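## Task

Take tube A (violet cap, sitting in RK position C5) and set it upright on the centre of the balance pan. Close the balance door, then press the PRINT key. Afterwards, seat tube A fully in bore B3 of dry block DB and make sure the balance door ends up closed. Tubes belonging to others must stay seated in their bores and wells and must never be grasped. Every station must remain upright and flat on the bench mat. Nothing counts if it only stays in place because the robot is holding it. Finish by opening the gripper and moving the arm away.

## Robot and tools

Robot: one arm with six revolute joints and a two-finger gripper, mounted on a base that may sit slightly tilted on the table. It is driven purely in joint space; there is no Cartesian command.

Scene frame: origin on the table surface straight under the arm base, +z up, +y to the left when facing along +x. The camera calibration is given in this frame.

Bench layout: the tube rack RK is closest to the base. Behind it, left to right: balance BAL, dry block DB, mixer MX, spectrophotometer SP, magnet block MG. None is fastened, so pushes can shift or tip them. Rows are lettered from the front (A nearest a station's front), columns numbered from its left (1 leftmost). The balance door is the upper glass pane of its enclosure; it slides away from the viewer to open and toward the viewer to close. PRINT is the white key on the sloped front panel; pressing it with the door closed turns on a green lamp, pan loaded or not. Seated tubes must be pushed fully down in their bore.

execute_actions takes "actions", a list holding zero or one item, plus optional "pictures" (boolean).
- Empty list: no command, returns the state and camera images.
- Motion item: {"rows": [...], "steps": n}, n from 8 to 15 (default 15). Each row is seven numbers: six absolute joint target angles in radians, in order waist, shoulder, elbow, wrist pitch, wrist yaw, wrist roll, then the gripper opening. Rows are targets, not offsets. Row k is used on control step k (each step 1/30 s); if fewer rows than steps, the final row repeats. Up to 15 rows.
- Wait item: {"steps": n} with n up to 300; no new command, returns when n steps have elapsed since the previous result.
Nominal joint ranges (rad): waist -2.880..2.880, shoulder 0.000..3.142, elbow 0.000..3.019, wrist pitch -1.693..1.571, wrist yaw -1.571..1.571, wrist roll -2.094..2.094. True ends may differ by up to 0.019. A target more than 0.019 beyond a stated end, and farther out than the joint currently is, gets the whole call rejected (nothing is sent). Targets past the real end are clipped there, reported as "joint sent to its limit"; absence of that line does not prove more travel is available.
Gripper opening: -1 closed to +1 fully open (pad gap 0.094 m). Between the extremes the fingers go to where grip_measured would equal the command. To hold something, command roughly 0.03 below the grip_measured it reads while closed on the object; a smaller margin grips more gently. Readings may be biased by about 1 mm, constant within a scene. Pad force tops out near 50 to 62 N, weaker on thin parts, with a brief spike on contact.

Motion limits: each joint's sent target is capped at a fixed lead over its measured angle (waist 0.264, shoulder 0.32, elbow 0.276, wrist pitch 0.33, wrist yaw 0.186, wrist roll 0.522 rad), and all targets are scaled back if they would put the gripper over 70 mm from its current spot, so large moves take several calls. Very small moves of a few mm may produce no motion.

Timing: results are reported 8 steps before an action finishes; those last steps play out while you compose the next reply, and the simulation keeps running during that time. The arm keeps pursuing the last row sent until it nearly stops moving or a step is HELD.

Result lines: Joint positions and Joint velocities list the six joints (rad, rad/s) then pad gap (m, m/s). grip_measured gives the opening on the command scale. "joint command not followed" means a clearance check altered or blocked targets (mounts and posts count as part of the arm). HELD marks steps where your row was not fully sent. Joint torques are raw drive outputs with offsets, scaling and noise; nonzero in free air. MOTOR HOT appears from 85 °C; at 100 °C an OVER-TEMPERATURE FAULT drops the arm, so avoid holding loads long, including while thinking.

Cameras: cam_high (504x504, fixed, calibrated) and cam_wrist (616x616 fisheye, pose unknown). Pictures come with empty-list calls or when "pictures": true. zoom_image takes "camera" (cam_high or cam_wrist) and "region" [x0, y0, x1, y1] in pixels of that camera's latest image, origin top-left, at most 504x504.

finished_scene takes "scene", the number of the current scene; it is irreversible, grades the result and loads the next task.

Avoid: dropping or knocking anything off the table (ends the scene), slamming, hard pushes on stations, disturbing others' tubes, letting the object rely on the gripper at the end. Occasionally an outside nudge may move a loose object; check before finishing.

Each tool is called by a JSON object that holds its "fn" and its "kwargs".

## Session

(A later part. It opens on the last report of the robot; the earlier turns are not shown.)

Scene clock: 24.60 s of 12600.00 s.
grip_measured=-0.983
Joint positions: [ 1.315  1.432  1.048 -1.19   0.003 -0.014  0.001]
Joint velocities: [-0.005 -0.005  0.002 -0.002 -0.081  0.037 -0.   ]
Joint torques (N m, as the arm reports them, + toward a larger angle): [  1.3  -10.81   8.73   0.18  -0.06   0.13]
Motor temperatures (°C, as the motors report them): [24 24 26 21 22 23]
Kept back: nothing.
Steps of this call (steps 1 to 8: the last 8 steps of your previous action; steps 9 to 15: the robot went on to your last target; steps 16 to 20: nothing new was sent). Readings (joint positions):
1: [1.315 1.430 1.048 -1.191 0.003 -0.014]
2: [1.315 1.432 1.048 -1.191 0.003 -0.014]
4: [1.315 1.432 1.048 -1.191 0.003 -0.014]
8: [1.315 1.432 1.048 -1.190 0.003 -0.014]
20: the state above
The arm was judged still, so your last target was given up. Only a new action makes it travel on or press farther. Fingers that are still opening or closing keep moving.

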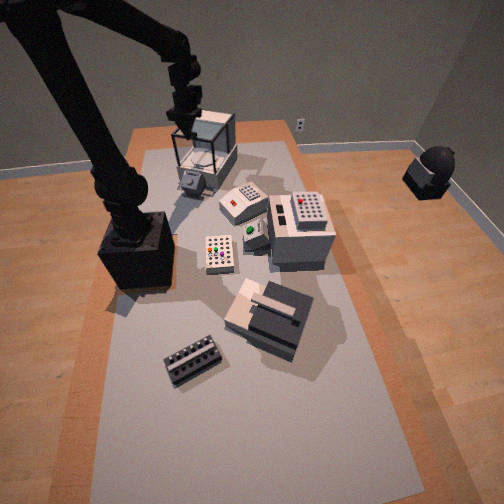

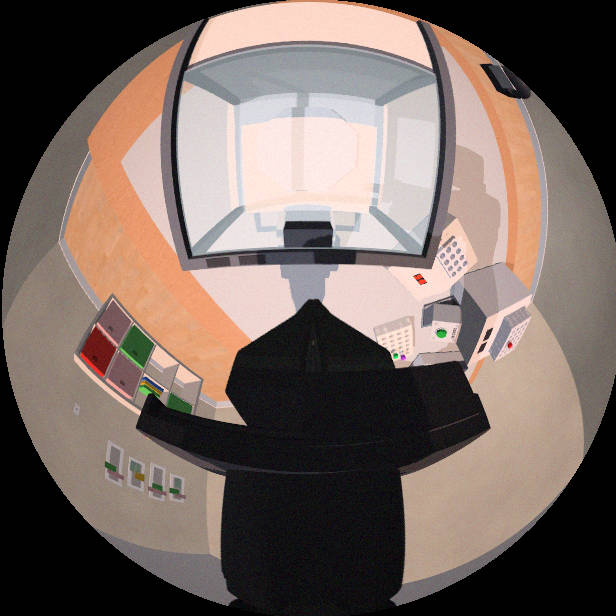

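{"fn": "execute_actions", "kwargs": {"actions": [{"rows":[[1.33,1.46,1.115,-1.18,0,0,-1],[1.33,1.46,1.115,-1.18,0,0,-1],[1.33,1.46,1.115,-1.18,0,0,-1],[1.33,1.46,1.115,-1.18,0,0,-1],[1.33,1.495,1.145,-1.175,0,0,-1]]}]}}

{"fn": "execute_actions", "kwargs": {"actions": [{"steps":20}], "pictures": true}}

{"fn": "zoom_image", "kwargs": {"camera": "cam_high", "region": [160, 85, 250, 175]}}

Scene clock: 25.57 s of 12600.00 s.
grip_measured=-0.983
Joint positions: [ 1.315  1.474  1.086 -1.188  0.003 -0.014  0.001]
Joint velocities: [-0.005  0.298  0.232  0.056 -0.037 -0.007 -0.001]
Joint torques (N m, as the arm reports them, + toward a larger angle): [  1.29 -10.64  10.35   0.14  -0.07   0.13]
Motor temperatures (°C, as the motors report them): [24 24 26 21 22 23]
Steps of this call (steps 1 to 22: nothing new was sent; steps 23 to 29: the first 7 steps of this action). Readings (joint positions):
23: [1.315 1.434 1.049 -1.190 0.003 -0.014]
24: [1.315 1.437 1.053 -1.190 0.003 -0.014]
26: [1.315 1.448 1.062 -1.190 0.003 -0.014]
29: the state above

Scene clock: 26.23 s of 12600.00 s.
grip_measured=-0.983
Joint positions: [ 1.315  1.495  1.101 -1.183  0.003 -0.014  0.001]
Joint velocities: [ 0.005  0.005 -0.012 -0.012 -0.066  0.022 -0.   ]
Joint torques (N m, as the arm reports them, + toward a larger angle): [  1.33 -11.11  10.33   0.13  -0.06   0.13]
Motor temperatures (°C, as the motors report them): [24 24 26 21 22 23]
Kept back: nothing.
Steps of this call (steps 1 to 8: the last 8 steps of your previous action; steps 9 to 20: the robot went on to your last target). Readings (joint positions):
1: [1.315 1.483 1.093 -1.186 0.003 -0.014]
2: [1.315 1.490 1.098 -1.183 0.003 -0.014]
4: [1.315 1.495 1.100 -1.183 0.003 -0.014]
8: [1.315 1.495 1.101 -1.183 0.003 -0.014]
20: the state above

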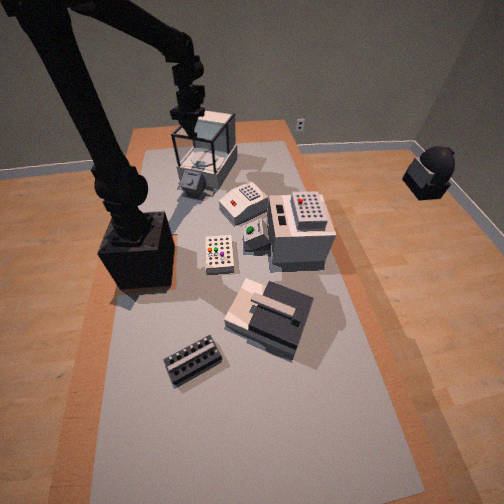

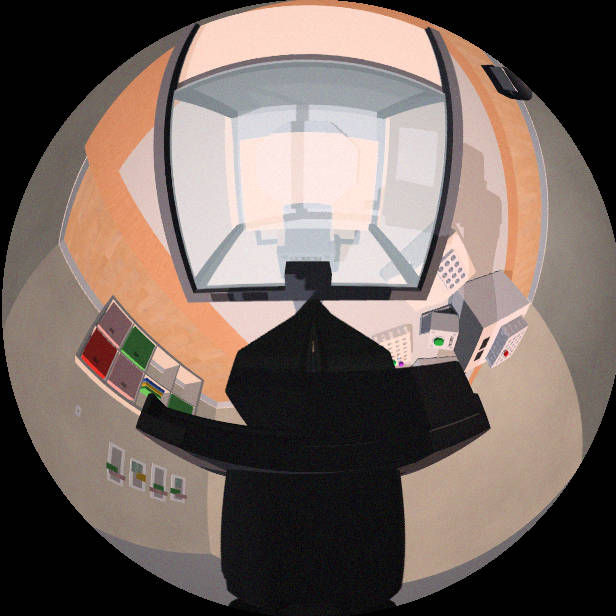

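Region (160, 85, 250, 175) of cam_high's 504x504 image, scaled by 5.600, with more detail than that image has.

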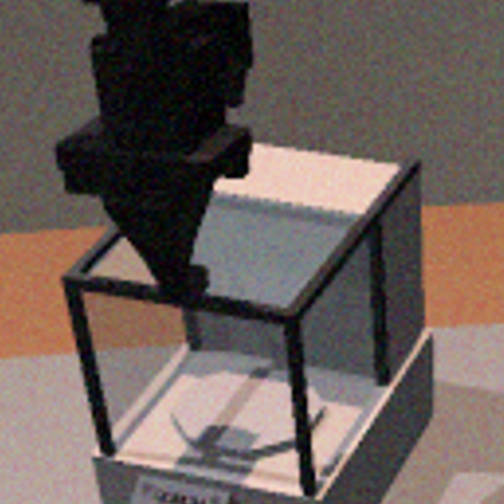

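{"fn": "execute_actions", "kwargs": {"actions": [{"rows":[[1.33,1.51,1.165,-1.17,0,0,-1],[1.33,1.51,1.165,-1.17,0,0,-1],[1.33,1.51,1.165,-1.17,0,0,-1],[1.33,1.53,1.18,-1.17,0,0,-1],[1.33,1.53,1.18,-1.17,0,0,-1],[1.33,1.53,1.18,-1.17,0,0,-1],[1.33,1.55,1.197,-1.165,0,0,-1],[1.33,1.55,1.197,-1.165,0,0,-1],[1.33,1.55,1.197,-1.165,0,0,-1],[1.33,1.57,1.214,-1.16,0,0,-1],[1.33,1.57,1.214,-1.16,0,0,-1],[1.33,1.57,1.214,-1.16,0,0,-1],[1.33,1.59,1.231,-1.16,0,0,-1]]}]}}

{"fn": "execute_actions", "kwargs": {"actions": [{"steps":25}], "pictures": true}}

{"fn": "zoom_image", "kwargs": {"camera": "cam_high", "region": [160, 85, 250, 175]}}

Scene clock: 27.00 s of 12600.00 s.
grip_measured=-0.983
Joint positions: [ 1.315  1.52   1.131 -1.182  0.003 -0.014  0.001]
Joint velocities: [-0.005  0.171  0.154 -0.012  0.051 -0.081 -0.   ]
Joint torques (N m, as the arm reports them, + toward a larger angle): [  1.27 -10.14  11.42   0.43  -0.05   0.13]
Motor temperatures (°C, as the motors report them): [24 24 26 21 22 23]
Steps of this call (steps 1 to 15: the robot went on to your last target; step 16: nothing new was sent; steps 17 to 23: the first 7 steps of this action). Readings (joint positions):
17: [1.315 1.496 1.102 -1.183 0.003 -0.014]
18: [1.315 1.497 1.105 -1.183 0.003 -0.014]
20: [1.315 1.503 1.113 -1.183 0.003 -0.014]
23: the state above

Scene clock: 27.83 s of 12600.00 s.
grip_measured=-0.983
Joint positions: [ 1.315  1.587  1.182 -1.178  0.003 -0.014  0.001]
Joint velocities: [-0.015 -0.005  0.007 -0.022  0.007 -0.051  0.   ]
Joint torques (N m, as the arm reports them, + toward a larger angle): [  1.26 -12.14  10.71   0.45  -0.06   0.13]
Motor temperatures (°C, as the motors report them): [24 24 27 21 22 23]
Kept back: nothing.
Steps of this call (steps 1 to 8: the last 8 steps of your previous action; steps 9 to 25: the robot went on to your last target). Readings (joint positions):
1: [1.315 1.526 1.137 -1.182 0.003 -0.014]
2: [1.315 1.531 1.142 -1.183 0.003 -0.014]
4: [1.315 1.541 1.154 -1.183 0.003 -0.014]
8: [1.315 1.569 1.177 -1.181 0.003 -0.014]
25: the state above

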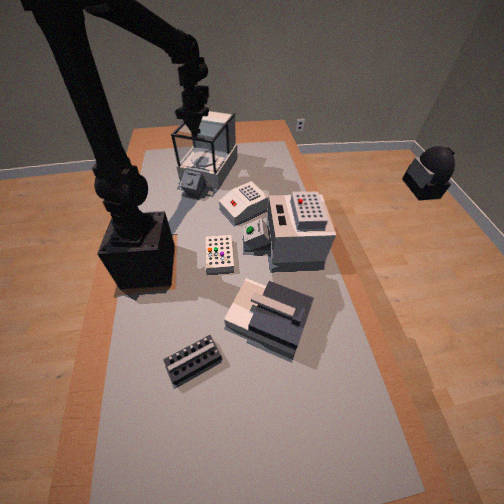

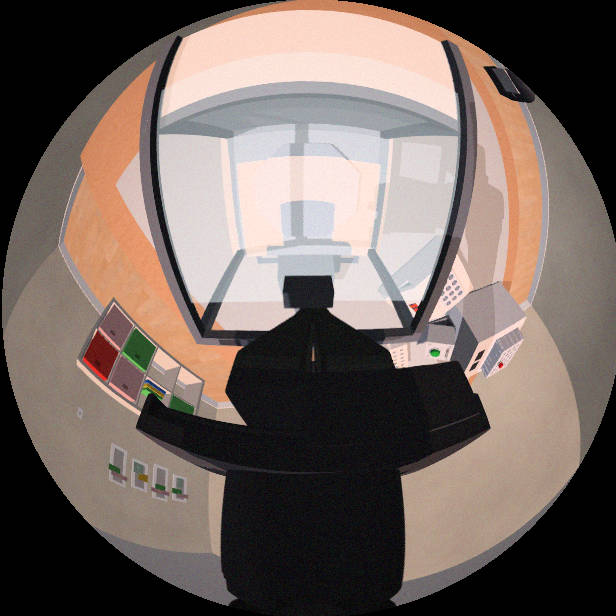

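Region (160, 85, 250, 175) of cam_high's 504x504 image, scaled by 5.600, with more detail than that image has.

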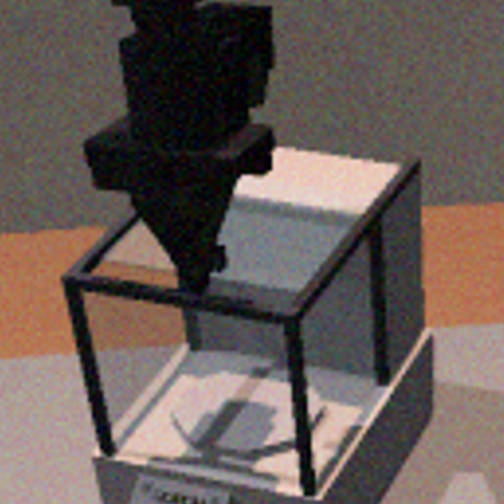

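{"fn": "execute_actions", "kwargs": {"actions": [{"rows":[[1.33,1.6,1.245,-1.165,0,0,-1],[1.33,1.61,1.255,-1.165,0,0,-1],[1.33,1.62,1.265,-1.165,0,0,-1],[1.33,1.63,1.275,-1.165,0,0,-1],[1.33,1.64,1.285,-1.165,0,0,-1],[1.33,1.65,1.295,-1.165,0,0,-1],[1.33,1.66,1.305,-1.165,0,0,-1],[1.33,1.67,1.315,-1.165,0,0,-1],[1.33,1.68,1.325,-1.165,0,0,-1],[1.33,1.69,1.335,-1.165,0,0,-1],[1.33,1.7,1.345,-1.165,0,0,-1],[1.33,1.71,1.355,-1.165,0,0,-1],[1.33,1.72,1.365,-1.165,0,0,-1],[1.33,1.73,1.375,-1.165,0,0,-1],[1.33,1.74,1.385,-1.165,0,0,-1]]}]}}

{"fn": "execute_actions", "kwargs": {"actions": [{"rows":[[1.33,1.75,1.396,-1.165,0,0,-1],[1.33,1.76,1.407,-1.165,0,0,-1],[1.33,1.77,1.418,-1.165,0,0,-1],[1.33,1.78,1.429,-1.165,0,0,-1],[1.33,1.79,1.44,-1.165,0,0,-1],[1.33,1.8,1.451,-1.165,0,0,-1],[1.33,1.81,1.462,-1.165,0,0,-1],[1.33,1.82,1.473,-1.165,0,0,-1],[1.33,1.83,1.484,-1.165,0,0,-1]]}]}}

{"fn": "execute_actions", "kwargs": {"actions": [{"steps":25}], "pictures": true}}

{"fn": "zoom_image", "kwargs": {"camera": "cam_high", "region": [160, 85, 250, 175]}}

Scene clock: 28.77 s of 12600.00 s.
grip_measured=-0.983
Joint positions: [ 1.315  1.627  1.232 -1.178  0.003 -0.014  0.001]
Joint velocities: [-0.005  0.317  0.374  0.002 -0.037  0.022 -0.   ]
Joint torques (N m, as the arm reports them, + toward a larger angle): [  1.23 -12.16  10.9    0.28  -0.06   0.13]
Motor temperatures (°C, as the motors report them): [24 24 27 21 22 23]
Steps of this call (steps 1 to 15: the robot went on to your last target; steps 16 to 21: nothing new was sent; steps 22 to 28: the first 7 steps of this action). Readings (joint positions):
22: [1.315 1.588 1.182 -1.178 0.003 -0.014]
23: [1.315 1.590 1.185 -1.178 0.003 -0.014]
25: [1.315 1.599 1.197 -1.178 0.003 -0.014]
28: the state above

Scene clock: 29.27 s of 12600.00 s.
grip_measured=-0.983
Joint positions: [ 1.315  1.784  1.389 -1.178  0.003 -0.014  0.001]
Joint velocities: [-0.005  0.269  0.315 -0.002 -0.022 -0.007  0.   ]
Joint torques (N m, as the arm reports them, + toward a larger angle): [  1.22 -14.84  11.09   0.24  -0.06   0.13]
Motor temperatures (°C, as the motors report them): [24 24 27 21 22 23]
Steps of this call (steps 1 to 8: the last 8 steps of your previous action; steps 9 to 15: the first 7 steps of this action). Readings (joint positions):
9: [1.315 1.723 1.325 -1.178 0.003 -0.014]
10: [1.315 1.734 1.334 -1.178 0.003 -0.014]
12: [1.315 1.754 1.355 -1.178 0.003 -0.014]
15: the state above

Scene clock: 30.10 s of 12600.00 s.
grip_measured=-0.983
Joint positions: [ 1.315  1.805  1.411 -1.196  0.003 -0.011  0.001]
Joint velocities: [ 0.005 -0.024  0.012  0.017 -0.066 -0.037  0.001]
Joint torques (N m, as the arm reports them, + toward a larger angle): [  1.13 -13.47  12.46   0.87  -0.06   0.11]
Motor temperatures (°C, as the motors report them): [24 24 27 21 22 23]
Kept back: nothing.
Steps of this call (steps 1 to 8: the last 8 steps of your previous action; steps 9 to 25: the robot went on to your last target). Readings (joint positions):
1: [1.315 1.794 1.400 -1.178 0.003 -0.014]
2: [1.315 1.802 1.408 -1.188 0.003 -0.013]
4: [1.315 1.805 1.411 -1.195 0.003 -0.012]
8: [1.315 1.805 1.411 -1.196 0.003 -0.012]
25: the state above

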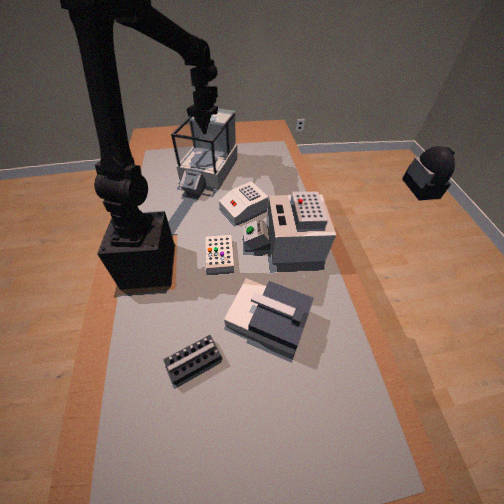

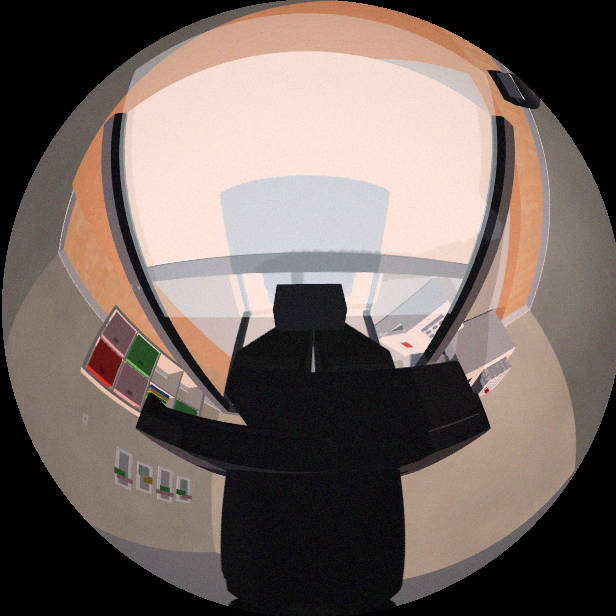

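Region (160, 85, 250, 175) of cam_high's 504x504 image, scaled by 5.600, with more detail than that image has.

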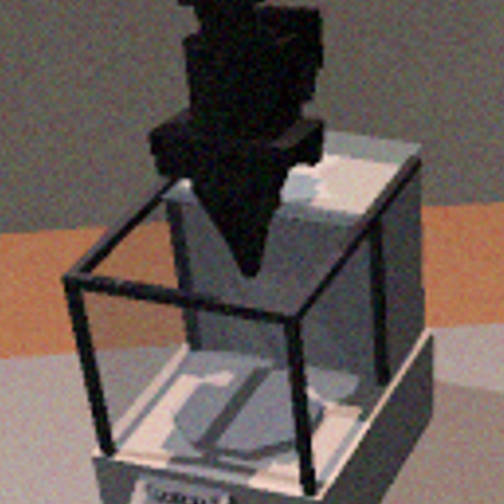

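{"fn": "execute_actions", "kwargs": {"actions": [{"rows":[[1.33,1.7,1.45,-1.25,0,0,-1],[1.33,1.7,1.45,-1.25,0,0,-1],[1.33,1.7,1.45,-1.25,0,0,-1],[1.33,1.7,1.45,-1.25,0,0,-1],[1.33,1.6,1.42,-1.3,0,0,-1],[1.33,1.6,1.42,-1.3,0,0,-1],[1.33,1.6,1.42,-1.3,0,0,-1],[1.33,1.6,1.42,-1.3,0,0,-1],[1.33,1.3,1.07,-1.25,0,0,-1]]}]}}

{"fn": "execute_actions", "kwargs": {"actions": [{"steps":20}]}}

{"fn": "execute_actions", "kwargs": {"actions": [{"rows":[[0.07,1.25,0.8,-1.05,0,-0.23,-0.4]]}]}}

{"fn": "execute_actions", "kwargs": {"actions": [{"steps":30}]}}

{"fn": "execute_actions", "kwargs": {"actions": [{"rows":[[0.098,1.42,0.465,-0.6,0,-0.215,-0.4]]}]}}

{"fn": "execute_actions", "kwargs": {"actions": [{"steps":25}]}}

{"fn": "execute_actions", "kwargs": {"actions": [{"rows":[[0.098,1.5,0.435,-0.49,0,-0.215,-0.4]]}]}}

{"fn": "execute_actions", "kwargs": {"actions": [{"steps":25}], "pictures": true}}

{"fn": "zoom_image", "kwargs": {"camera": "cam_high", "region": [170, 180, 270, 280]}}

Scene clock: 31.87 s of 12600.00 s.
grip_measured=-0.983
Joint positions: [ 1.315  1.697  1.406 -1.268  0.003 -0.011  0.001]
Joint velocities: [-0.005 -0.835 -0.051 -0.369 -0.022 -0.051 -0.   ]
Joint torques (N m, as the arm reports them, + toward a larger angle): [  1.21 -18.26   8.7   -0.37  -0.06   0.1 ]
Motor temperatures (°C, as the motors report them): [24 24 27 21 22 23]
Steps of this call (steps 1 to 15: the robot went on to your last target; steps 16 to 46: nothing new was sent; steps 47 to 53: the first 7 steps of this action). Readings (joint positions):
47: [1.315 1.800 1.411 -1.204 0.003 -0.011]
48: [1.315 1.793 1.411 -1.218 0.003 -0.011]
50: [1.315 1.767 1.411 -1.234 0.003 -0.011]
53: the state above

Scene clock: 32.53 s of 12600.00 s.
grip_measured=-0.983
Joint positions: [ 1.315  1.306  1.054 -1.26   0.003 -0.011  0.001]
Joint velocities: [-0.005  0.005 -0.007 -0.002 -0.037  0.007  0.   ]
Joint torques (N m, as the arm reports them, + toward a larger angle): [ 1.32 -9.37  8.78  0.21 -0.06  0.1 ]
Motor temperatures (°C, as the motors report them): [24 24 27 21 22 23]
Kept back: nothing.
Steps of this call (steps 1 to 8: the last 8 steps of your previous action; steps 9 to 20: the robot went on to your last target). Readings (joint positions):
1: [1.315 1.669 1.405 -1.279 0.003 -0.011]
2: [1.315 1.630 1.385 -1.270 0.003 -0.011]
4: [1.315 1.512 1.277 -1.248 0.003 -0.011]
8: [1.315 1.285 1.071 -1.259 0.003 -0.011]
20: the state above

Scene clock: 32.77 s of 12600.00 s.
grip_measured=-0.403
Joint positions: [ 1.026  1.27   0.823 -1.092 -0.005 -0.133  0.028]
Joint velocities: [-2.037 -0.005 -0.696  0.291  0.007 -0.432  0.   ]
Joint torques (N m, as the arm reports them, + toward a larger angle): [-1.34 -8.96  9.23  0.22  0.18 -0.16]
Motor temperatures (°C, as the motors report them): [24 24 27 21 22 23]
Steps of this call (steps 1 to 7: the first 7 steps of this action). Readings (joint positions):
1: [1.306 1.303 1.037 -1.236 -0.002 -0.028]
2: [1.285 1.290 1.003 -1.191 -0.005 -0.049]
4: [1.205 1.273 0.921 -1.135 -0.005 -0.085]
7: the state above

Scene clock: 33.77 s of 12600.00 s.
grip_measured=-0.402
Joint positions: [ 0.058  1.265  0.786 -1.053  0.002 -0.214  0.028]
Joint velocities: [-0.005 -0.005  0.002 -0.002 -0.051 -0.051  0.001]
Joint torques (N m, as the arm reports them, + toward a larger angle): [ 0.9  -7.93  8.33  0.2  -0.01 -0.22]
Motor temperatures (°C, as the motors report them): [24 24 27 21 22 23]
Kept back: nothing.
Steps of this call (steps 1 to 8: the last 8 steps of your previous action; steps 9 to 30: the robot went on to your last target). Readings (joint positions):
1: [0.953 1.270 0.804 -1.084 -0.004 -0.146]
2: [0.878 1.270 0.792 -1.079 -0.004 -0.157]
4: [0.723 1.270 0.786 -1.071 -0.002 -0.173]
8: [0.412 1.270 0.786 -1.056 -0.001 -0.193]
30: the state above

Scene clock: 34.00 s of 12600.00 s.
grip_measured=-0.402
Joint positions: [ 0.072  1.385  0.511 -0.674  0.002 -0.214  0.028]
Joint velocities: [ 0.161  0.904 -1.199  1.023 -0.007  0.022 -0.002]
Joint torques (N m, as the arm reports them, + toward a larger angle): [ 0.99 -7.83  7.36 -0.11  0.   -0.03]
Motor temperatures (°C, as the motors report them): [24 24 27 21 22 23]
Steps of this call (steps 1 to 7: the first 7 steps of this action). Readings (joint positions):
1: [0.058 1.268 0.769 -1.022 0.002 -0.214]
2: [0.059 1.272 0.739 -0.960 0.002 -0.214]
4: [0.061 1.303 0.653 -0.840 0.002 -0.214]
7: the state above

Scene clock: 34.83 s of 12600.00 s.
grip_measured=-0.402
Joint positions: [ 0.084  1.43   0.438 -0.609  0.002 -0.214  0.028]
Joint velocities: [-0.005  0.005 -0.012 -0.002 -0.051  0.007  0.001]
Joint torques (N m, as the arm reports them, + toward a larger angle): [ 1.07 -6.56  6.52  0.31 -0.01 -0.03]
Motor temperatures (°C, as the motors report them): [24 24 27 21 22 23]
Kept back: nothing.
Steps of this call (steps 1 to 8: the last 8 steps of your previous action; steps 9 to 25: the robot went on to your last target). Readings (joint positions):
1: [0.078 1.414 0.475 -0.651 0.002 -0.214]
2: [0.081 1.435 0.450 -0.641 0.002 -0.214]
4: [0.084 1.451 0.426 -0.638 0.002 -0.214]
8: [0.084 1.439 0.432 -0.617 0.002 -0.214]
25: the state above

Scene clock: 35.07 s of 12600.00 s.
grip_measured=-0.402
Joint positions: [ 0.084  1.504  0.432 -0.505  0.002 -0.214  0.028]
Joint velocities: [-0.005  0.054 -0.027  0.037 -0.007  0.007  0.001]
Joint torques (N m, as the arm reports them, + toward a larger angle): [ 1.04 -7.11  4.28  0.38 -0.01 -0.04]
Motor temperatures (°C, as the motors report them): [24 24 27 21 22 23]
Steps of this call (steps 1 to 7: the first 7 steps of this action). Readings (joint positions):
1: [0.084 1.435 0.435 -0.591 0.002 -0.214]
2: [0.084 1.448 0.433 -0.557 0.002 -0.214]
4: [0.084 1.480 0.433 -0.517 0.002 -0.214]
7: the state above

Scene clock: 35.90 s of 12600.00 s.
grip_measured=-0.402
Joint positions: [ 0.084  1.504  0.431 -0.502  0.002 -0.214  0.028]
Joint velocities: [-0.005  0.015 -0.012 -0.022  0.037 -0.066 -0.001]
Joint torques (N m, as the arm reports them, + toward a larger angle): [ 0.91 -6.54  4.23  0.42 -0.01 -0.04]
Motor temperatures (°C, as the motors report them): [24 24 27 21 22 23]
Kept back: nothing.
Steps of this call (steps 1 to 8: the last 8 steps of your previous action; steps 9 to 15: the robot went on to your last target; steps 16 to 25: nothing new was sent). Readings (joint positions):
1: [0.084 1.504 0.432 -0.505 0.002 -0.214]
2: [0.084 1.504 0.431 -0.504 0.002 -0.214]
4: [0.084 1.504 0.431 -0.503 0.002 -0.214]
8: [0.084 1.504 0.431 -0.502 0.002 -0.214]
25: the state above
The arm was judged still, so your last target was given up. Only a new action makes it travel on or press farther. Fingers that are still opening or closing keep moving.

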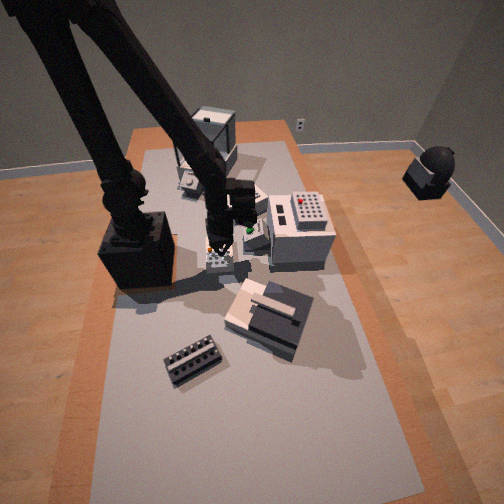

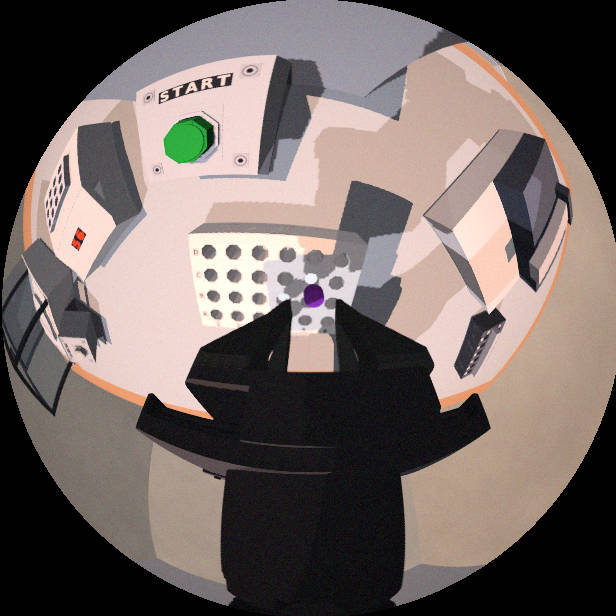

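Region (170, 180, 270, 280) of cam_high's 504x504 image, scaled by 5.040, with more detail than that image has.

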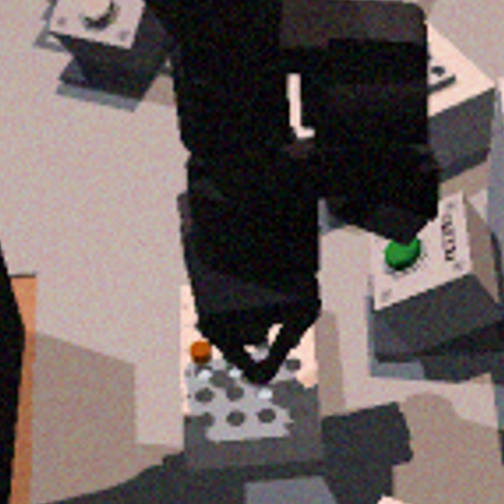

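Aligned. Descend ~2 cm.

{"fn": "execute_actions", "kwargs": {"actions": [{"rows":[[0.098,1.53,0.428,-0.455,0,-0.215,-0.4],[0.098,1.53,0.428,-0.455,0,-0.215,-0.4],[0.098,1.53,0.428,-0.455,0,-0.215,-0.4],[0.098,1.53,0.428,-0.455,0,-0.215,-0.4],[0.098,1.57,0.42,-0.405,0,-0.215,-0.4]]}]}}

{"fn": "execute_actions", "kwargs": {"actions": [{"steps":25}], "pictures": true}}

{"fn": "zoom_image", "kwargs": {"camera": "cam_high", "region": [170, 180, 270, 280]}}

Scene clock: 36.47 s of 12600.00 s.
grip_measured=-0.402
Joint positions: [ 0.084  1.548  0.424 -0.431  0.002 -0.214  0.028]
Joint velocities: [-0.005  0.357 -0.027  0.295  0.051  0.022 -0.001]
Joint torques (N m, as the arm reports them, + toward a larger angle): [ 1.01 -6.89  3.42  0.23 -0.01 -0.04]
Motor temperatures (°C, as the motors report them): [24 24 27 21 22 23]
Steps of this call (steps 1 to 10: nothing new was sent; steps 11 to 17: the first 7 steps of this action). Readings (joint positions):
11: [0.084 1.506 0.430 -0.496 0.002 -0.214]
12: [0.084 1.509 0.429 -0.485 0.002 -0.214]
14: [0.084 1.519 0.429 -0.472 0.002 -0.214]
17: the state above

Scene clock: 37.30 s of 12600.00 s.
grip_measured=-0.402
Joint positions: [ 0.084  1.571  0.42  -0.416  0.002 -0.214  0.028]
Joint velocities: [-0.005  0.005  0.002  0.007 -0.081 -0.037 -0.   ]
Joint torques (N m, as the arm reports them, + toward a larger angle): [ 1.04 -6.55  3.46  0.41  0.   -0.04]
Motor temperatures (°C, as the motors report them): [24 24 27 21 22 23]
Kept back: nothing.
Steps of this call (steps 1 to 8: the last 8 steps of your previous action; steps 9 to 25: the robot went on to your last target). Readings (joint positions):
1: [0.084 1.558 0.424 -0.424 0.002 -0.214]
2: [0.084 1.565 0.422 -0.421 0.002 -0.214]
4: [0.084 1.571 0.420 -0.418 0.002 -0.214]
8: [0.084 1.571 0.420 -0.416 0.002 -0.214]
25: the state above

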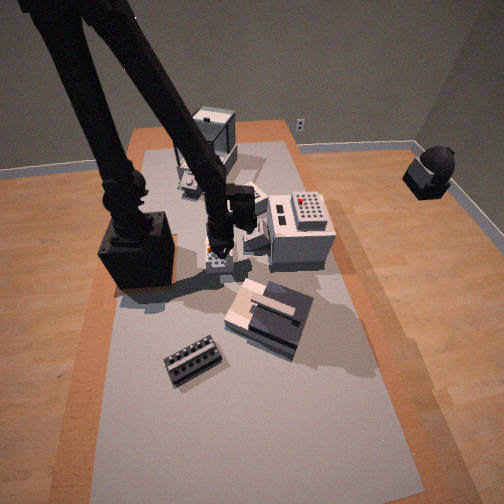

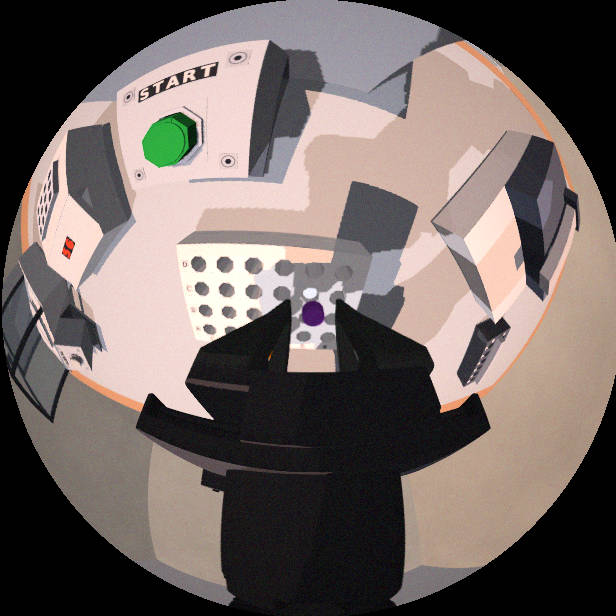

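Region (170, 180, 270, 280) of cam_high's 504x504 image, scaled by 5.040, with more detail than that image has.

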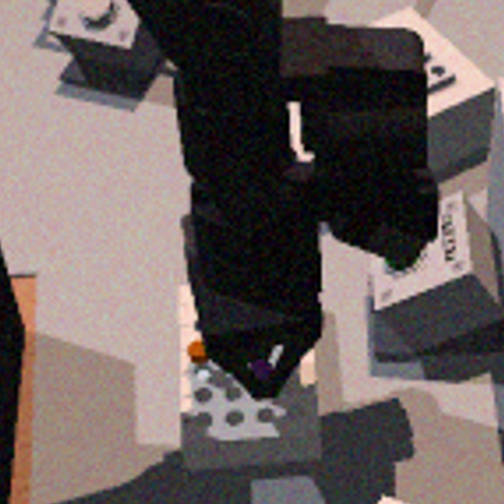

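{"fn": "execute_actions", "kwargs": {"actions": [{"rows":[[0.098,1.59,0.415,-0.385,0,-0.215,-0.4],[0.098,1.59,0.415,-0.385,0,-0.215,-0.4],[0.098,1.59,0.415,-0.385,0,-0.215,-0.4],[0.098,1.59,0.415,-0.385,0,-0.215,-0.4],[0.098,1.59,0.415,-0.385,0,-0.215,-0.4],[0.098,1.59,0.415,-0.385,0,-0.215,-0.4],[0.098,1.59,0.415,-0.385,0,-0.215,-0.5],[0.098,1.59,0.415,-0.385,0,-0.215,-0.6],[0.098,1.59,0.415,-0.385,0,-0.215,-0.65],[0.098,1.59,0.415,-0.385,0,-0.215,-0.7],[0.098,1.59,0.415,-0.385,0,-0.215,-0.74],[0.098,1.59,0.415,-0.385,0,-0.215,-0.78]]}]}}

{"fn": "execute_actions", "kwargs": {"actions": [{"steps":20}]}}

Scene clock: 37.93 s of 12600.00 s.
grip_measured=-0.462
Joint positions: [ 0.084  1.583  0.417 -0.395  0.002 -0.214  0.025]
Joint velocities: [-0.005 -0.015 -0.002 -0.017 -0.095  0.037 -0.072]
Joint torques (N m, as the arm reports them, + toward a larger angle): [ 0.97 -6.33  3.24  0.37 -0.01 -0.04]
Motor temperatures (°C, as the motors report them): [24 24 27 21 22 23]
Steps of this call (steps 1 to 12: the robot went on to your last target; steps 13 to 19: the first 7 steps of this action). Readings (joint positions):
13: [0.084 1.572 0.419 -0.412 0.002 -0.214]
14: [0.084 1.574 0.418 -0.406 0.002 -0.214]
16: [0.084 1.580 0.417 -0.400 0.002 -0.214]
19: the state above

Scene clock: 38.60 s of 12600.00 s.
grip_measured=-0.763
Joint positions: [ 0.084  1.583  0.415 -0.395  0.002 -0.214  0.011]
Joint velocities: [-0.015 -0.005  0.002 -0.007  0.051  0.007 -0.001]
Joint torques (N m, as the arm reports them, + toward a larger angle): [ 0.95 -5.95  3.31  0.37 -0.01 -0.03]
Motor temperatures (°C, as the motors report them): [24 24 27 21 22 23]
Kept back: nothing.
Steps of this call (steps 1 to 8: the last 8 steps of your previous action; steps 9 to 15: the robot went on to your last target; steps 16 to 20: nothing new was sent). Readings (joint positions):
1: [0.084 1.583 0.417 -0.395 0.002 -0.214]
2: [0.084 1.583 0.417 -0.395 0.002 -0.214]
4: [0.084 1.583 0.416 -0.395 0.002 -0.214]
8: [0.084 1.583 0.415 -0.395 0.002 -0.214]
20: the state above
The arm was judged still, so your last target was given up. Only a new action makes it travel on or press farther. Fingers that are still opening or closing keep moving.

Lift along the reverse path.

{"fn": "execute_actions", "kwargs": {"actions": [{"rows":[[0.098,1.57,0.455,-0.41,0,-0.215,-0.795],[0.098,1.56,0.457,-0.43,0,-0.215,-0.795],[0.098,1.55,0.459,-0.45,0,-0.215,-0.795],[0.098,1.54,0.461,-0.465,0,-0.215,-0.795],[0.098,1.53,0.463,-0.48,0,-0.215,-0.795],[0.098,1.52,0.465,-0.495,0,-0.215,-0.795],[0.098,1.51,0.467,-0.51,0,-0.215,-0.795],[0.098,1.5,0.47,-0.52,0,-0.215,-0.795],[0.098,1.49,0.473,-0.535,0,-0.215,-0.795],[0.098,1.48,0.476,-0.55,0,-0.215,-0.795],[0.098,1.47,0.479,-0.56,0,-0.215,-0.795],[0.098,1.46,0.482,-0.575,0,-0.215,-0.795],[0.098,1.45,0.485,-0.59,0,-0.215,-0.795],[0.098,1.44,0.488,-0.6,0,-0.215,-0.795],[0.098,1.43,0.491,-0.615,0,-0.215,-0.795]]}]}}

{"fn": "execute_actions", "kwargs": {"actions": [{"rows":[[0.098,1.41,0.5,-0.64,0,-0.215,-0.795],[0.098,1.39,0.51,-0.67,0,-0.215,-0.795],[0.098,1.37,0.52,-0.7,0,-0.215,-0.795],[0.098,1.35,0.53,-0.73,0,-0.215,-0.795],[0.098,1.33,0.545,-0.76,0,-0.215,-0.795],[0.098,1.31,0.56,-0.8,0,-0.215,-0.795],[0.098,1.29,0.58,-0.84,0,-0.215,-0.795],[0.098,1.27,0.61,-0.89,0,-0.215,-0.795],[0.098,1.25,0.65,-0.95,0,-0.215,-0.795],[0.098,1.23,0.7,-1.02,0,-0.215,-0.795],[0.098,1.22,0.76,-1.09,0,-0.215,-0.795],[0.098,1.21,0.82,-1.16,0,-0.215,-0.795],[0.098,1.2,0.88,-1.23,0,-0.215,-0.795],[0.098,1.2,0.94,-1.29,0,-0.215,-0.795],[0.098,1.2,1.0,-1.35,0,-0.215,-0.795]]}]}}

{"fn": "execute_actions", "kwargs": {"actions": [{"steps":25}]}}

{"fn": "execute_actions", "kwargs": {"actions": [{"rows":[[1.31,1.25,1.12,-1.42,0,0,-0.795]]}]}}

{"fn": "execute_actions", "kwargs": {"actions": [{"steps":35}]}}

{"fn": "execute_actions", "kwargs": {"actions": [{"rows":[[1.315,1.35,1.24,-1.43,0,0,-0.795],[1.315,1.35,1.24,-1.43,0,0,-0.795],[1.315,1.35,1.24,-1.43,0,0,-0.795],[1.315,1.35,1.24,-1.43,0,0,-0.795],[1.315,1.45,1.35,-1.43,0,0,-0.795],[1.315,1.45,1.35,-1.43,0,0,-0.795],[1.315,1.45,1.35,-1.43,0,0,-0.795],[1.315,1.45,1.35,-1.43,0,0,-0.795],[1.315,1.54,1.45,-1.44,0,0,-0.795]]}]}}

{"fn": "execute_actions", "kwargs": {"actions": [{"steps":25}], "pictures": true}}

{"fn": "zoom_image", "kwargs": {"camera": "cam_high", "region": [150, 70, 260, 180]}}

Scene clock: 39.97 s of 12600.00 s.
grip_measured=-0.771
Joint positions: [ 0.084  1.548  0.436 -0.471  0.002 -0.214  0.011]
Joint velocities: [-0.005 -0.347  0.046 -0.476 -0.051 -0.007 -0.   ]
Joint torques (N m, as the arm reports them, + toward a larger angle): [ 1.   -7.77  5.72 -0.28  0.   -0.04]
Motor temperatures (°C, as the motors report them): [24 24 27 21 22 23]
Steps of this call (steps 1 to 34: nothing new was sent; steps 35 to 41: the first 7 steps of this action). Readings (joint positions):
35: [0.084 1.583 0.416 -0.396 0.002 -0.214]
36: [0.084 1.583 0.419 -0.403 0.002 -0.214]
38: [0.084 1.576 0.427 -0.428 0.002 -0.214]
41: the state above

Scene clock: 40.47 s of 12600.00 s.
grip_measured=-0.771
Joint positions: [ 0.084  1.344  0.505 -0.762  0.002 -0.214  0.011]
Joint velocities: [-0.005 -0.611  0.393 -1.077  0.007 -0.022  0.001]
Joint torques (N m, as the arm reports them, + toward a larger angle): [ 1.05 -6.9   9.23  0.    0.   -0.04]
Motor temperatures (°C, as the motors report them): [24 24 27 21 22 23]
Steps of this call (steps 1 to 8: the last 8 steps of your previous action; steps 9 to 15: the first 7 steps of this action). Readings (joint positions):
9: [0.084 1.450 0.457 -0.595 0.002 -0.214]
10: [0.084 1.438 0.461 -0.616 0.002 -0.214]
12: [0.084 1.406 0.474 -0.668 0.002 -0.214]
15: the state above

Scene clock: 41.30 s of 12600.00 s.
grip_measured=-0.771
Joint positions: [ 0.084  1.195  0.983 -1.341  0.002 -0.214  0.011]
Joint velocities: [-0.005 -0.005 -0.012  0.002 -0.037 -0.037 -0.   ]
Joint torques (N m, as the arm reports them, + toward a larger angle): [ 0.98 -6.09  9.19 -0.26 -0.01 -0.04]
Motor temperatures (°C, as the motors report them): [24 24 27 21 22 23]
Kept back: nothing.
Steps of this call (steps 1 to 8: the last 8 steps of your previous action; steps 9 to 25: the robot went on to your last target). Readings (joint positions):
1: [0.084 1.323 0.522 -0.802 0.002 -0.214]
2: [0.084 1.302 0.543 -0.848 0.002 -0.214]
4: [0.084 1.266 0.604 -0.953 0.002 -0.214]
8: [0.084 1.229 0.766 -1.149 0.002 -0.214]
25: the state above

Scene clock: 41.53 s of 12600.00 s.
grip_measured=-0.771
Joint positions: [ 0.427  1.247  1.05  -1.392  0.006 -0.086  0.011]
Joint velocities: [ 1.958  0.142  0.159 -0.012 -0.022  0.286  0.   ]
Joint torques (N m, as the arm reports them, + toward a larger angle): [ 1.08 -8.24 10.83 -0.78 -0.12  0.16]
Motor temperatures (°C, as the motors report them): [24 24 27 21 22 23]
Steps of this call (steps 1 to 7: the first 7 steps of this action). Readings (joint positions):
1: [0.098 1.198 0.988 -1.351 0.008 -0.192]
2: [0.130 1.206 0.998 -1.368 0.010 -0.166]
4: [0.236 1.225 1.023 -1.387 0.009 -0.127]
7: the state above

Scene clock: 42.70 s of 12600.00 s.
grip_measured=-0.771
Joint positions: [ 1.321  1.255  1.07  -1.41  -0.002 -0.016  0.011]
Joint velocities: [ 0.005 -0.015  0.012 -0.007  0.007 -0.007 -0.001]
Joint torques (N m, as the arm reports them, + toward a larger angle): [-0.42 -8.97 11.3  -0.5   0.11  0.15]
Motor temperatures (°C, as the motors report them): [24 24 27 21 22 23]
Kept back: nothing.
Steps of this call (steps 1 to 8: the last 8 steps of your previous action; steps 9 to 35: the robot went on to your last target). Readings (joint positions):
1: [0.494 1.251 1.055 -1.392 0.005 -0.077]
2: [0.562 1.253 1.057 -1.393 0.004 -0.068]
4: [0.700 1.255 1.059 -1.394 0.003 -0.055]
8: [0.979 1.255 1.059 -1.396 0.002 -0.039]
35: the state above

Scene clock: 42.93 s of 12600.00 s.
grip_measured=-0.771
Joint positions: [ 1.321  1.41   1.275 -1.434 -0.002 -0.016  0.011]
Joint velocities: [-0.005  0.816  0.979  0.061 -0.037 -0.095  0.   ]
Joint torques (N m, as the arm reports them, + toward a larger angle): [ -0.1  -11.71   8.81   0.01   0.12   0.16]
Motor temperatures (°C, as the motors report them): [24 24 27 21 22 23]
Steps of this call (steps 1 to 7: the first 7 steps of this action). Readings (joint positions):
1: [1.321 1.263 1.081 -1.417 -0.002 -0.016]
2: [1.321 1.281 1.107 -1.429 -0.002 -0.016]
4: [1.321 1.326 1.167 -1.430 -0.002 -0.016]
7: the state above

Scene clock: 43.77 s of 12600.00 s.
grip_measured=-0.771
Joint positions: [ 1.321  1.558  1.409 -1.435 -0.002 -0.016  0.011]
Joint velocities: [-0.005  0.005 -0.017 -0.007 -0.095 -0.037  0.   ]
Joint torques (N m, as the arm reports them, + toward a larger angle): [ -0.19 -14.45  10.75  -0.3    0.12   0.16]
Motor temperatures (°C, as the motors report them): [24 24 27 21 22 23]
Kept back: nothing.
Steps of this call (steps 1 to 8: the last 8 steps of your previous action; steps 9 to 25: the robot went on to your last target). Readings (joint positions):
1: [1.321 1.434 1.302 -1.431 -0.002 -0.016]
2: [1.321 1.458 1.327 -1.432 -0.002 -0.016]
4: [1.321 1.510 1.381 -1.435 -0.002 -0.016]
8: [1.321 1.556 1.409 -1.435 -0.002 -0.016]
25: the state above

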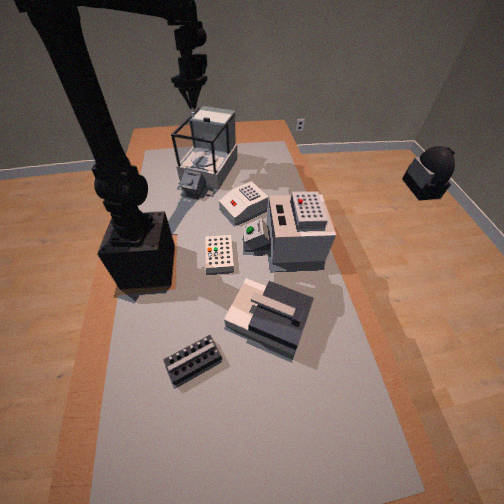

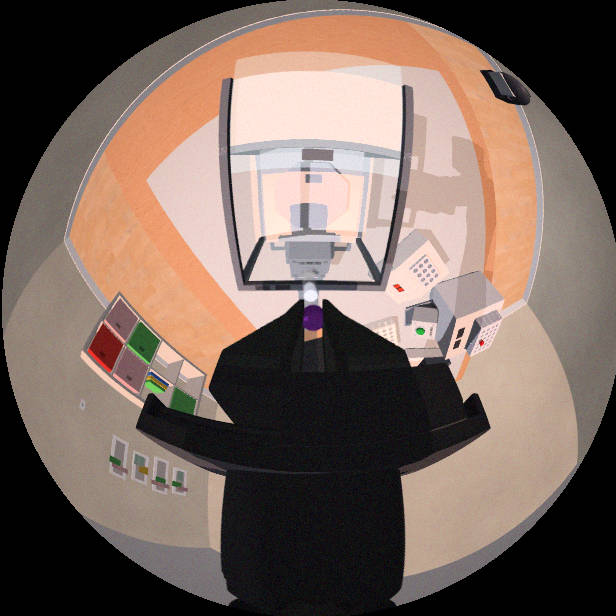

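Region (150, 70, 260, 180) of cam_high's 504x504 image, scaled by 4.582, with more detail than that image has.

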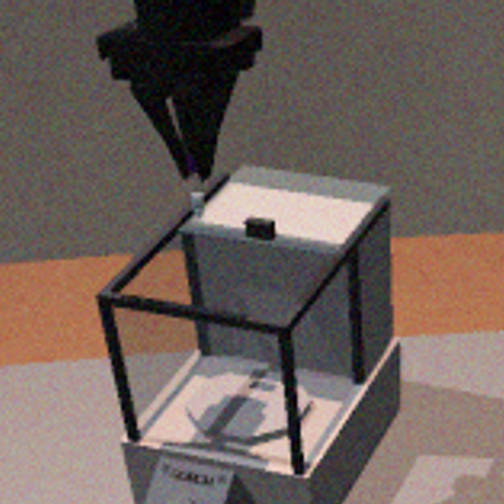

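{"fn": "execute_actions", "kwargs": {"actions": [{"rows":[[1.315,1.6,1.48,-1.4,0,0,-0.795],[1.315,1.6,1.48,-1.4,0,0,-0.795],[1.315,1.6,1.48,-1.4,0,0,-0.795],[1.315,1.62,1.45,-1.36,0,0,-0.795],[1.315,1.63,1.43,-1.33,0,0,-0.795],[1.315,1.64,1.41,-1.3,0,0,-0.795],[1.315,1.65,1.39,-1.28,0,0,-0.795],[1.315,1.66,1.37,-1.25,0,0,-0.795],[1.315,1.67,1.355,-1.22,0,0,-0.795],[1.315,1.68,1.34,-1.19,0,0,-0.795],[1.315,1.69,1.325,-1.16,0,0,-0.795]]}]}}

{"fn": "execute_actions", "kwargs": {"actions": [{"steps":25}], "pictures": true}}

{"fn": "zoom_image", "kwargs": {"camera": "cam_high", "region": [150, 70, 260, 180]}}

Scene clock: 45.70 s of 12600.00 s.
grip_measured=-0.771
Joint positions: [ 1.321  1.609  1.416 -1.337 -0.002 -0.016  0.011]
Joint velocities: [-0.015  0.308 -0.208  0.808  0.007 -0.051  0.001]
Joint torques (N m, as the arm reports them, + toward a larger angle): [ -0.2  -12.05   6.62  -0.26   0.12   0.15]
Motor temperatures (°C, as the motors report them): [24 24 27 21 22 23]
Steps of this call (steps 1 to 15: the robot went on to your last target; steps 16 to 51: nothing new was sent; steps 52 to 58: the first 7 steps of this action). Readings (joint positions):
52: [1.321 1.561 1.410 -1.433 -0.002 -0.016]
53: [1.321 1.565 1.416 -1.428 -0.002 -0.016]
55: [1.321 1.581 1.424 -1.409 -0.002 -0.016]
58: the state above

Scene clock: 46.53 s of 12600.00 s.
grip_measured=-0.771
Joint positions: [ 1.321  1.712  1.304 -1.17  -0.002 -0.016  0.011]
Joint velocities: [-0.015 -0.024 -0.012  0.002 -0.022  0.022 -0.   ]
Joint torques (N m, as the arm reports them, + toward a larger angle): [ -0.24 -16.17   8.6    0.21   0.12   0.16]
Motor temperatures (°C, as the motors report them): [24 24 27 21 22 23]
Kept back: nothing.
Steps of this call (steps 1 to 8: the last 8 steps of your previous action; steps 9 to 25: the robot went on to your last target). Readings (joint positions):
1: [1.321 1.620 1.406 -1.309 -0.002 -0.016]
2: [1.321 1.631 1.391 -1.280 -0.002 -0.016]
4: [1.321 1.655 1.355 -1.224 -0.002 -0.016]
8: [1.321 1.706 1.310 -1.178 -0.002 -0.016]
25: the state above

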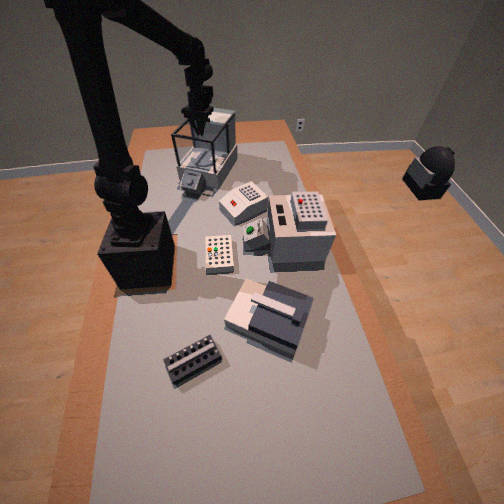

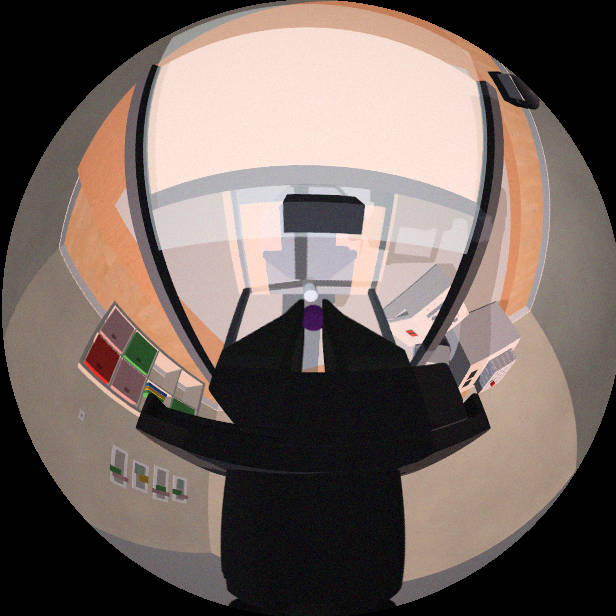

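Region (150, 70, 260, 180) of cam_high's 504x504 image, scaled by 4.582, with more detail than that image has.

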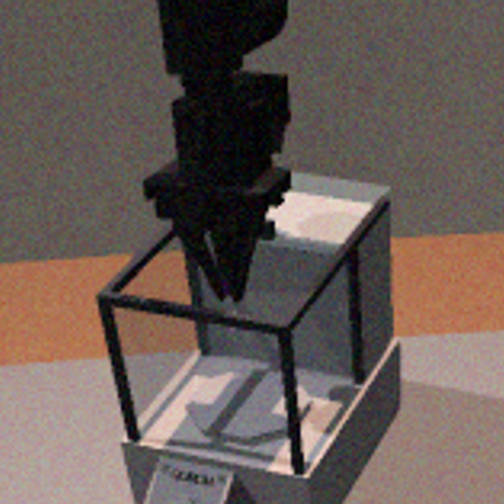

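{"fn": "execute_actions", "kwargs": {"actions": [{"rows":[[1.315,1.7,1.32,-1.15,0,0.6,-0.795],[1.315,1.7,1.32,-1.15,0,0.6,-0.795],[1.315,1.7,1.32,-1.15,0,0.6,-0.795],[1.315,1.7,1.32,-1.15,0,0.6,-0.795],[1.315,1.7,1.32,-1.15,0,0.6,-0.795],[1.315,1.71,1.305,-1.13,0,0.6,-0.795],[1.315,1.72,1.295,-1.11,0,0.6,-0.795],[1.315,1.73,1.285,-1.09,0,0.6,-0.795],[1.315,1.74,1.275,-1.075,0,0.6,-0.795],[1.315,1.745,1.265,-1.06,0,0.6,-0.795]]}]}}

{"fn": "execute_actions", "kwargs": {"actions": [{"steps":30}], "pictures": true}}

{"fn": "zoom_image", "kwargs": {"camera": "cam_high", "region": [150, 70, 260, 180]}}

Scene clock: 47.57 s of 12600.00 s.
grip_measured=-0.771
Joint positions: [ 1.321  1.712  1.3   -1.148 -0.002  0.446  0.011]
Joint velocities: [-0.005  0.005 -0.09   0.388 -0.022  0.945 -0.001]
Joint torques (N m, as the arm reports them, + toward a larger angle): [ -0.3  -13.19   7.02   0.28   0.15   0.14]
Motor temperatures (°C, as the motors report them): [24 24 27 21 22 23]
Steps of this call (steps 1 to 15: the robot went on to your last target; steps 16 to 24: nothing new was sent; steps 25 to 31: the first 7 steps of this action). Readings (joint positions):
25: [1.321 1.712 1.304 -1.169 -0.002 0.062]
26: [1.321 1.712 1.304 -1.166 -0.002 0.160]
28: [1.321 1.712 1.304 -1.162 -0.002 0.313]
31: the state above

Scene clock: 48.57 s of 12600.00 s.
grip_measured=-0.771
Joint positions: [ 1.321  1.751  1.254 -1.071 -0.002  0.584  0.011]
Joint velocities: [-0.005  0.005  0.007 -0.002 -0.022 -0.007  0.   ]
Joint torques (N m, as the arm reports them, + toward a larger angle): [ -0.24 -14.44   7.47   0.19   0.15   0.17]
Motor temperatures (°C, as the motors report them): [24 24 27 21 22 23]
Kept back: nothing.
Steps of this call (steps 1 to 8: the last 8 steps of your previous action; steps 9 to 30: the robot went on to your last target). Readings (joint positions):
1: [1.321 1.712 1.296 -1.133 -0.002 0.474]
2: [1.321 1.714 1.290 -1.116 -0.002 0.496]
4: [1.321 1.720 1.276 -1.087 -0.002 0.528]
8: [1.321 1.743 1.258 -1.073 -0.002 0.561]
30: the state above
The arm was judged still, so your last target was given up. Only a new action makes it travel on or press farther. Fingers that are still opening or closing keep moving.

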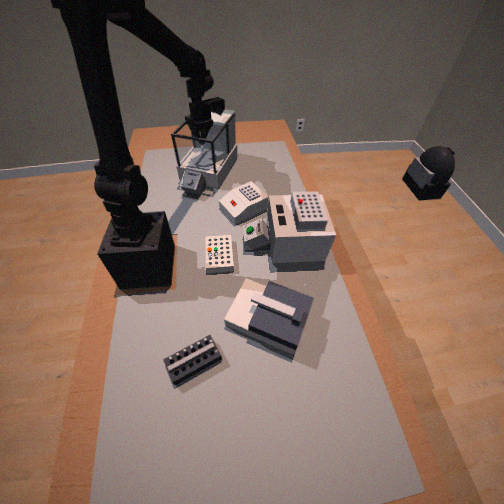

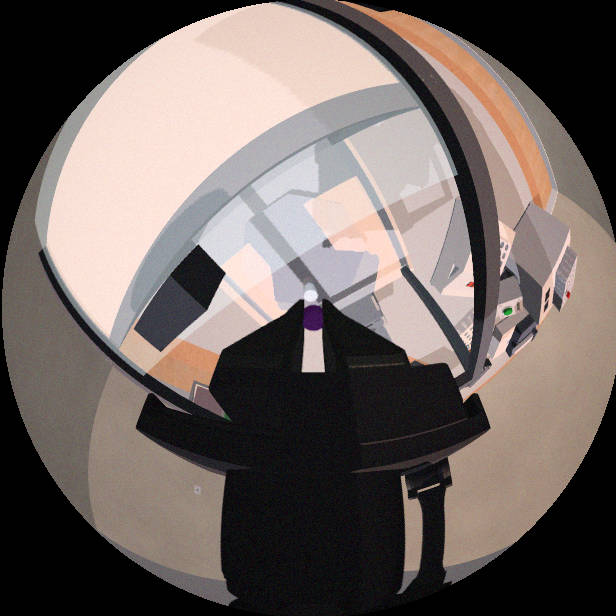

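Region (150, 70, 260, 180) of cam_high's 504x504 image, scaled by 4.582, with more detail than that image has.

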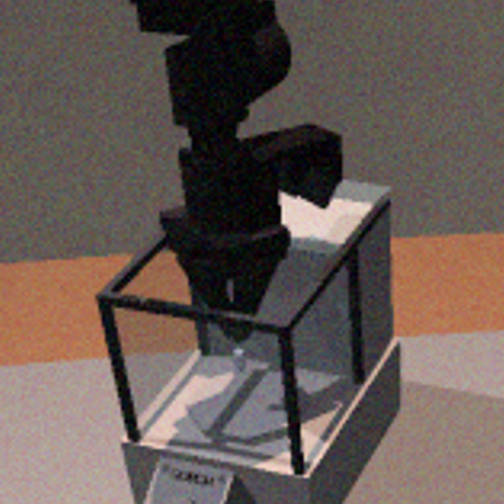

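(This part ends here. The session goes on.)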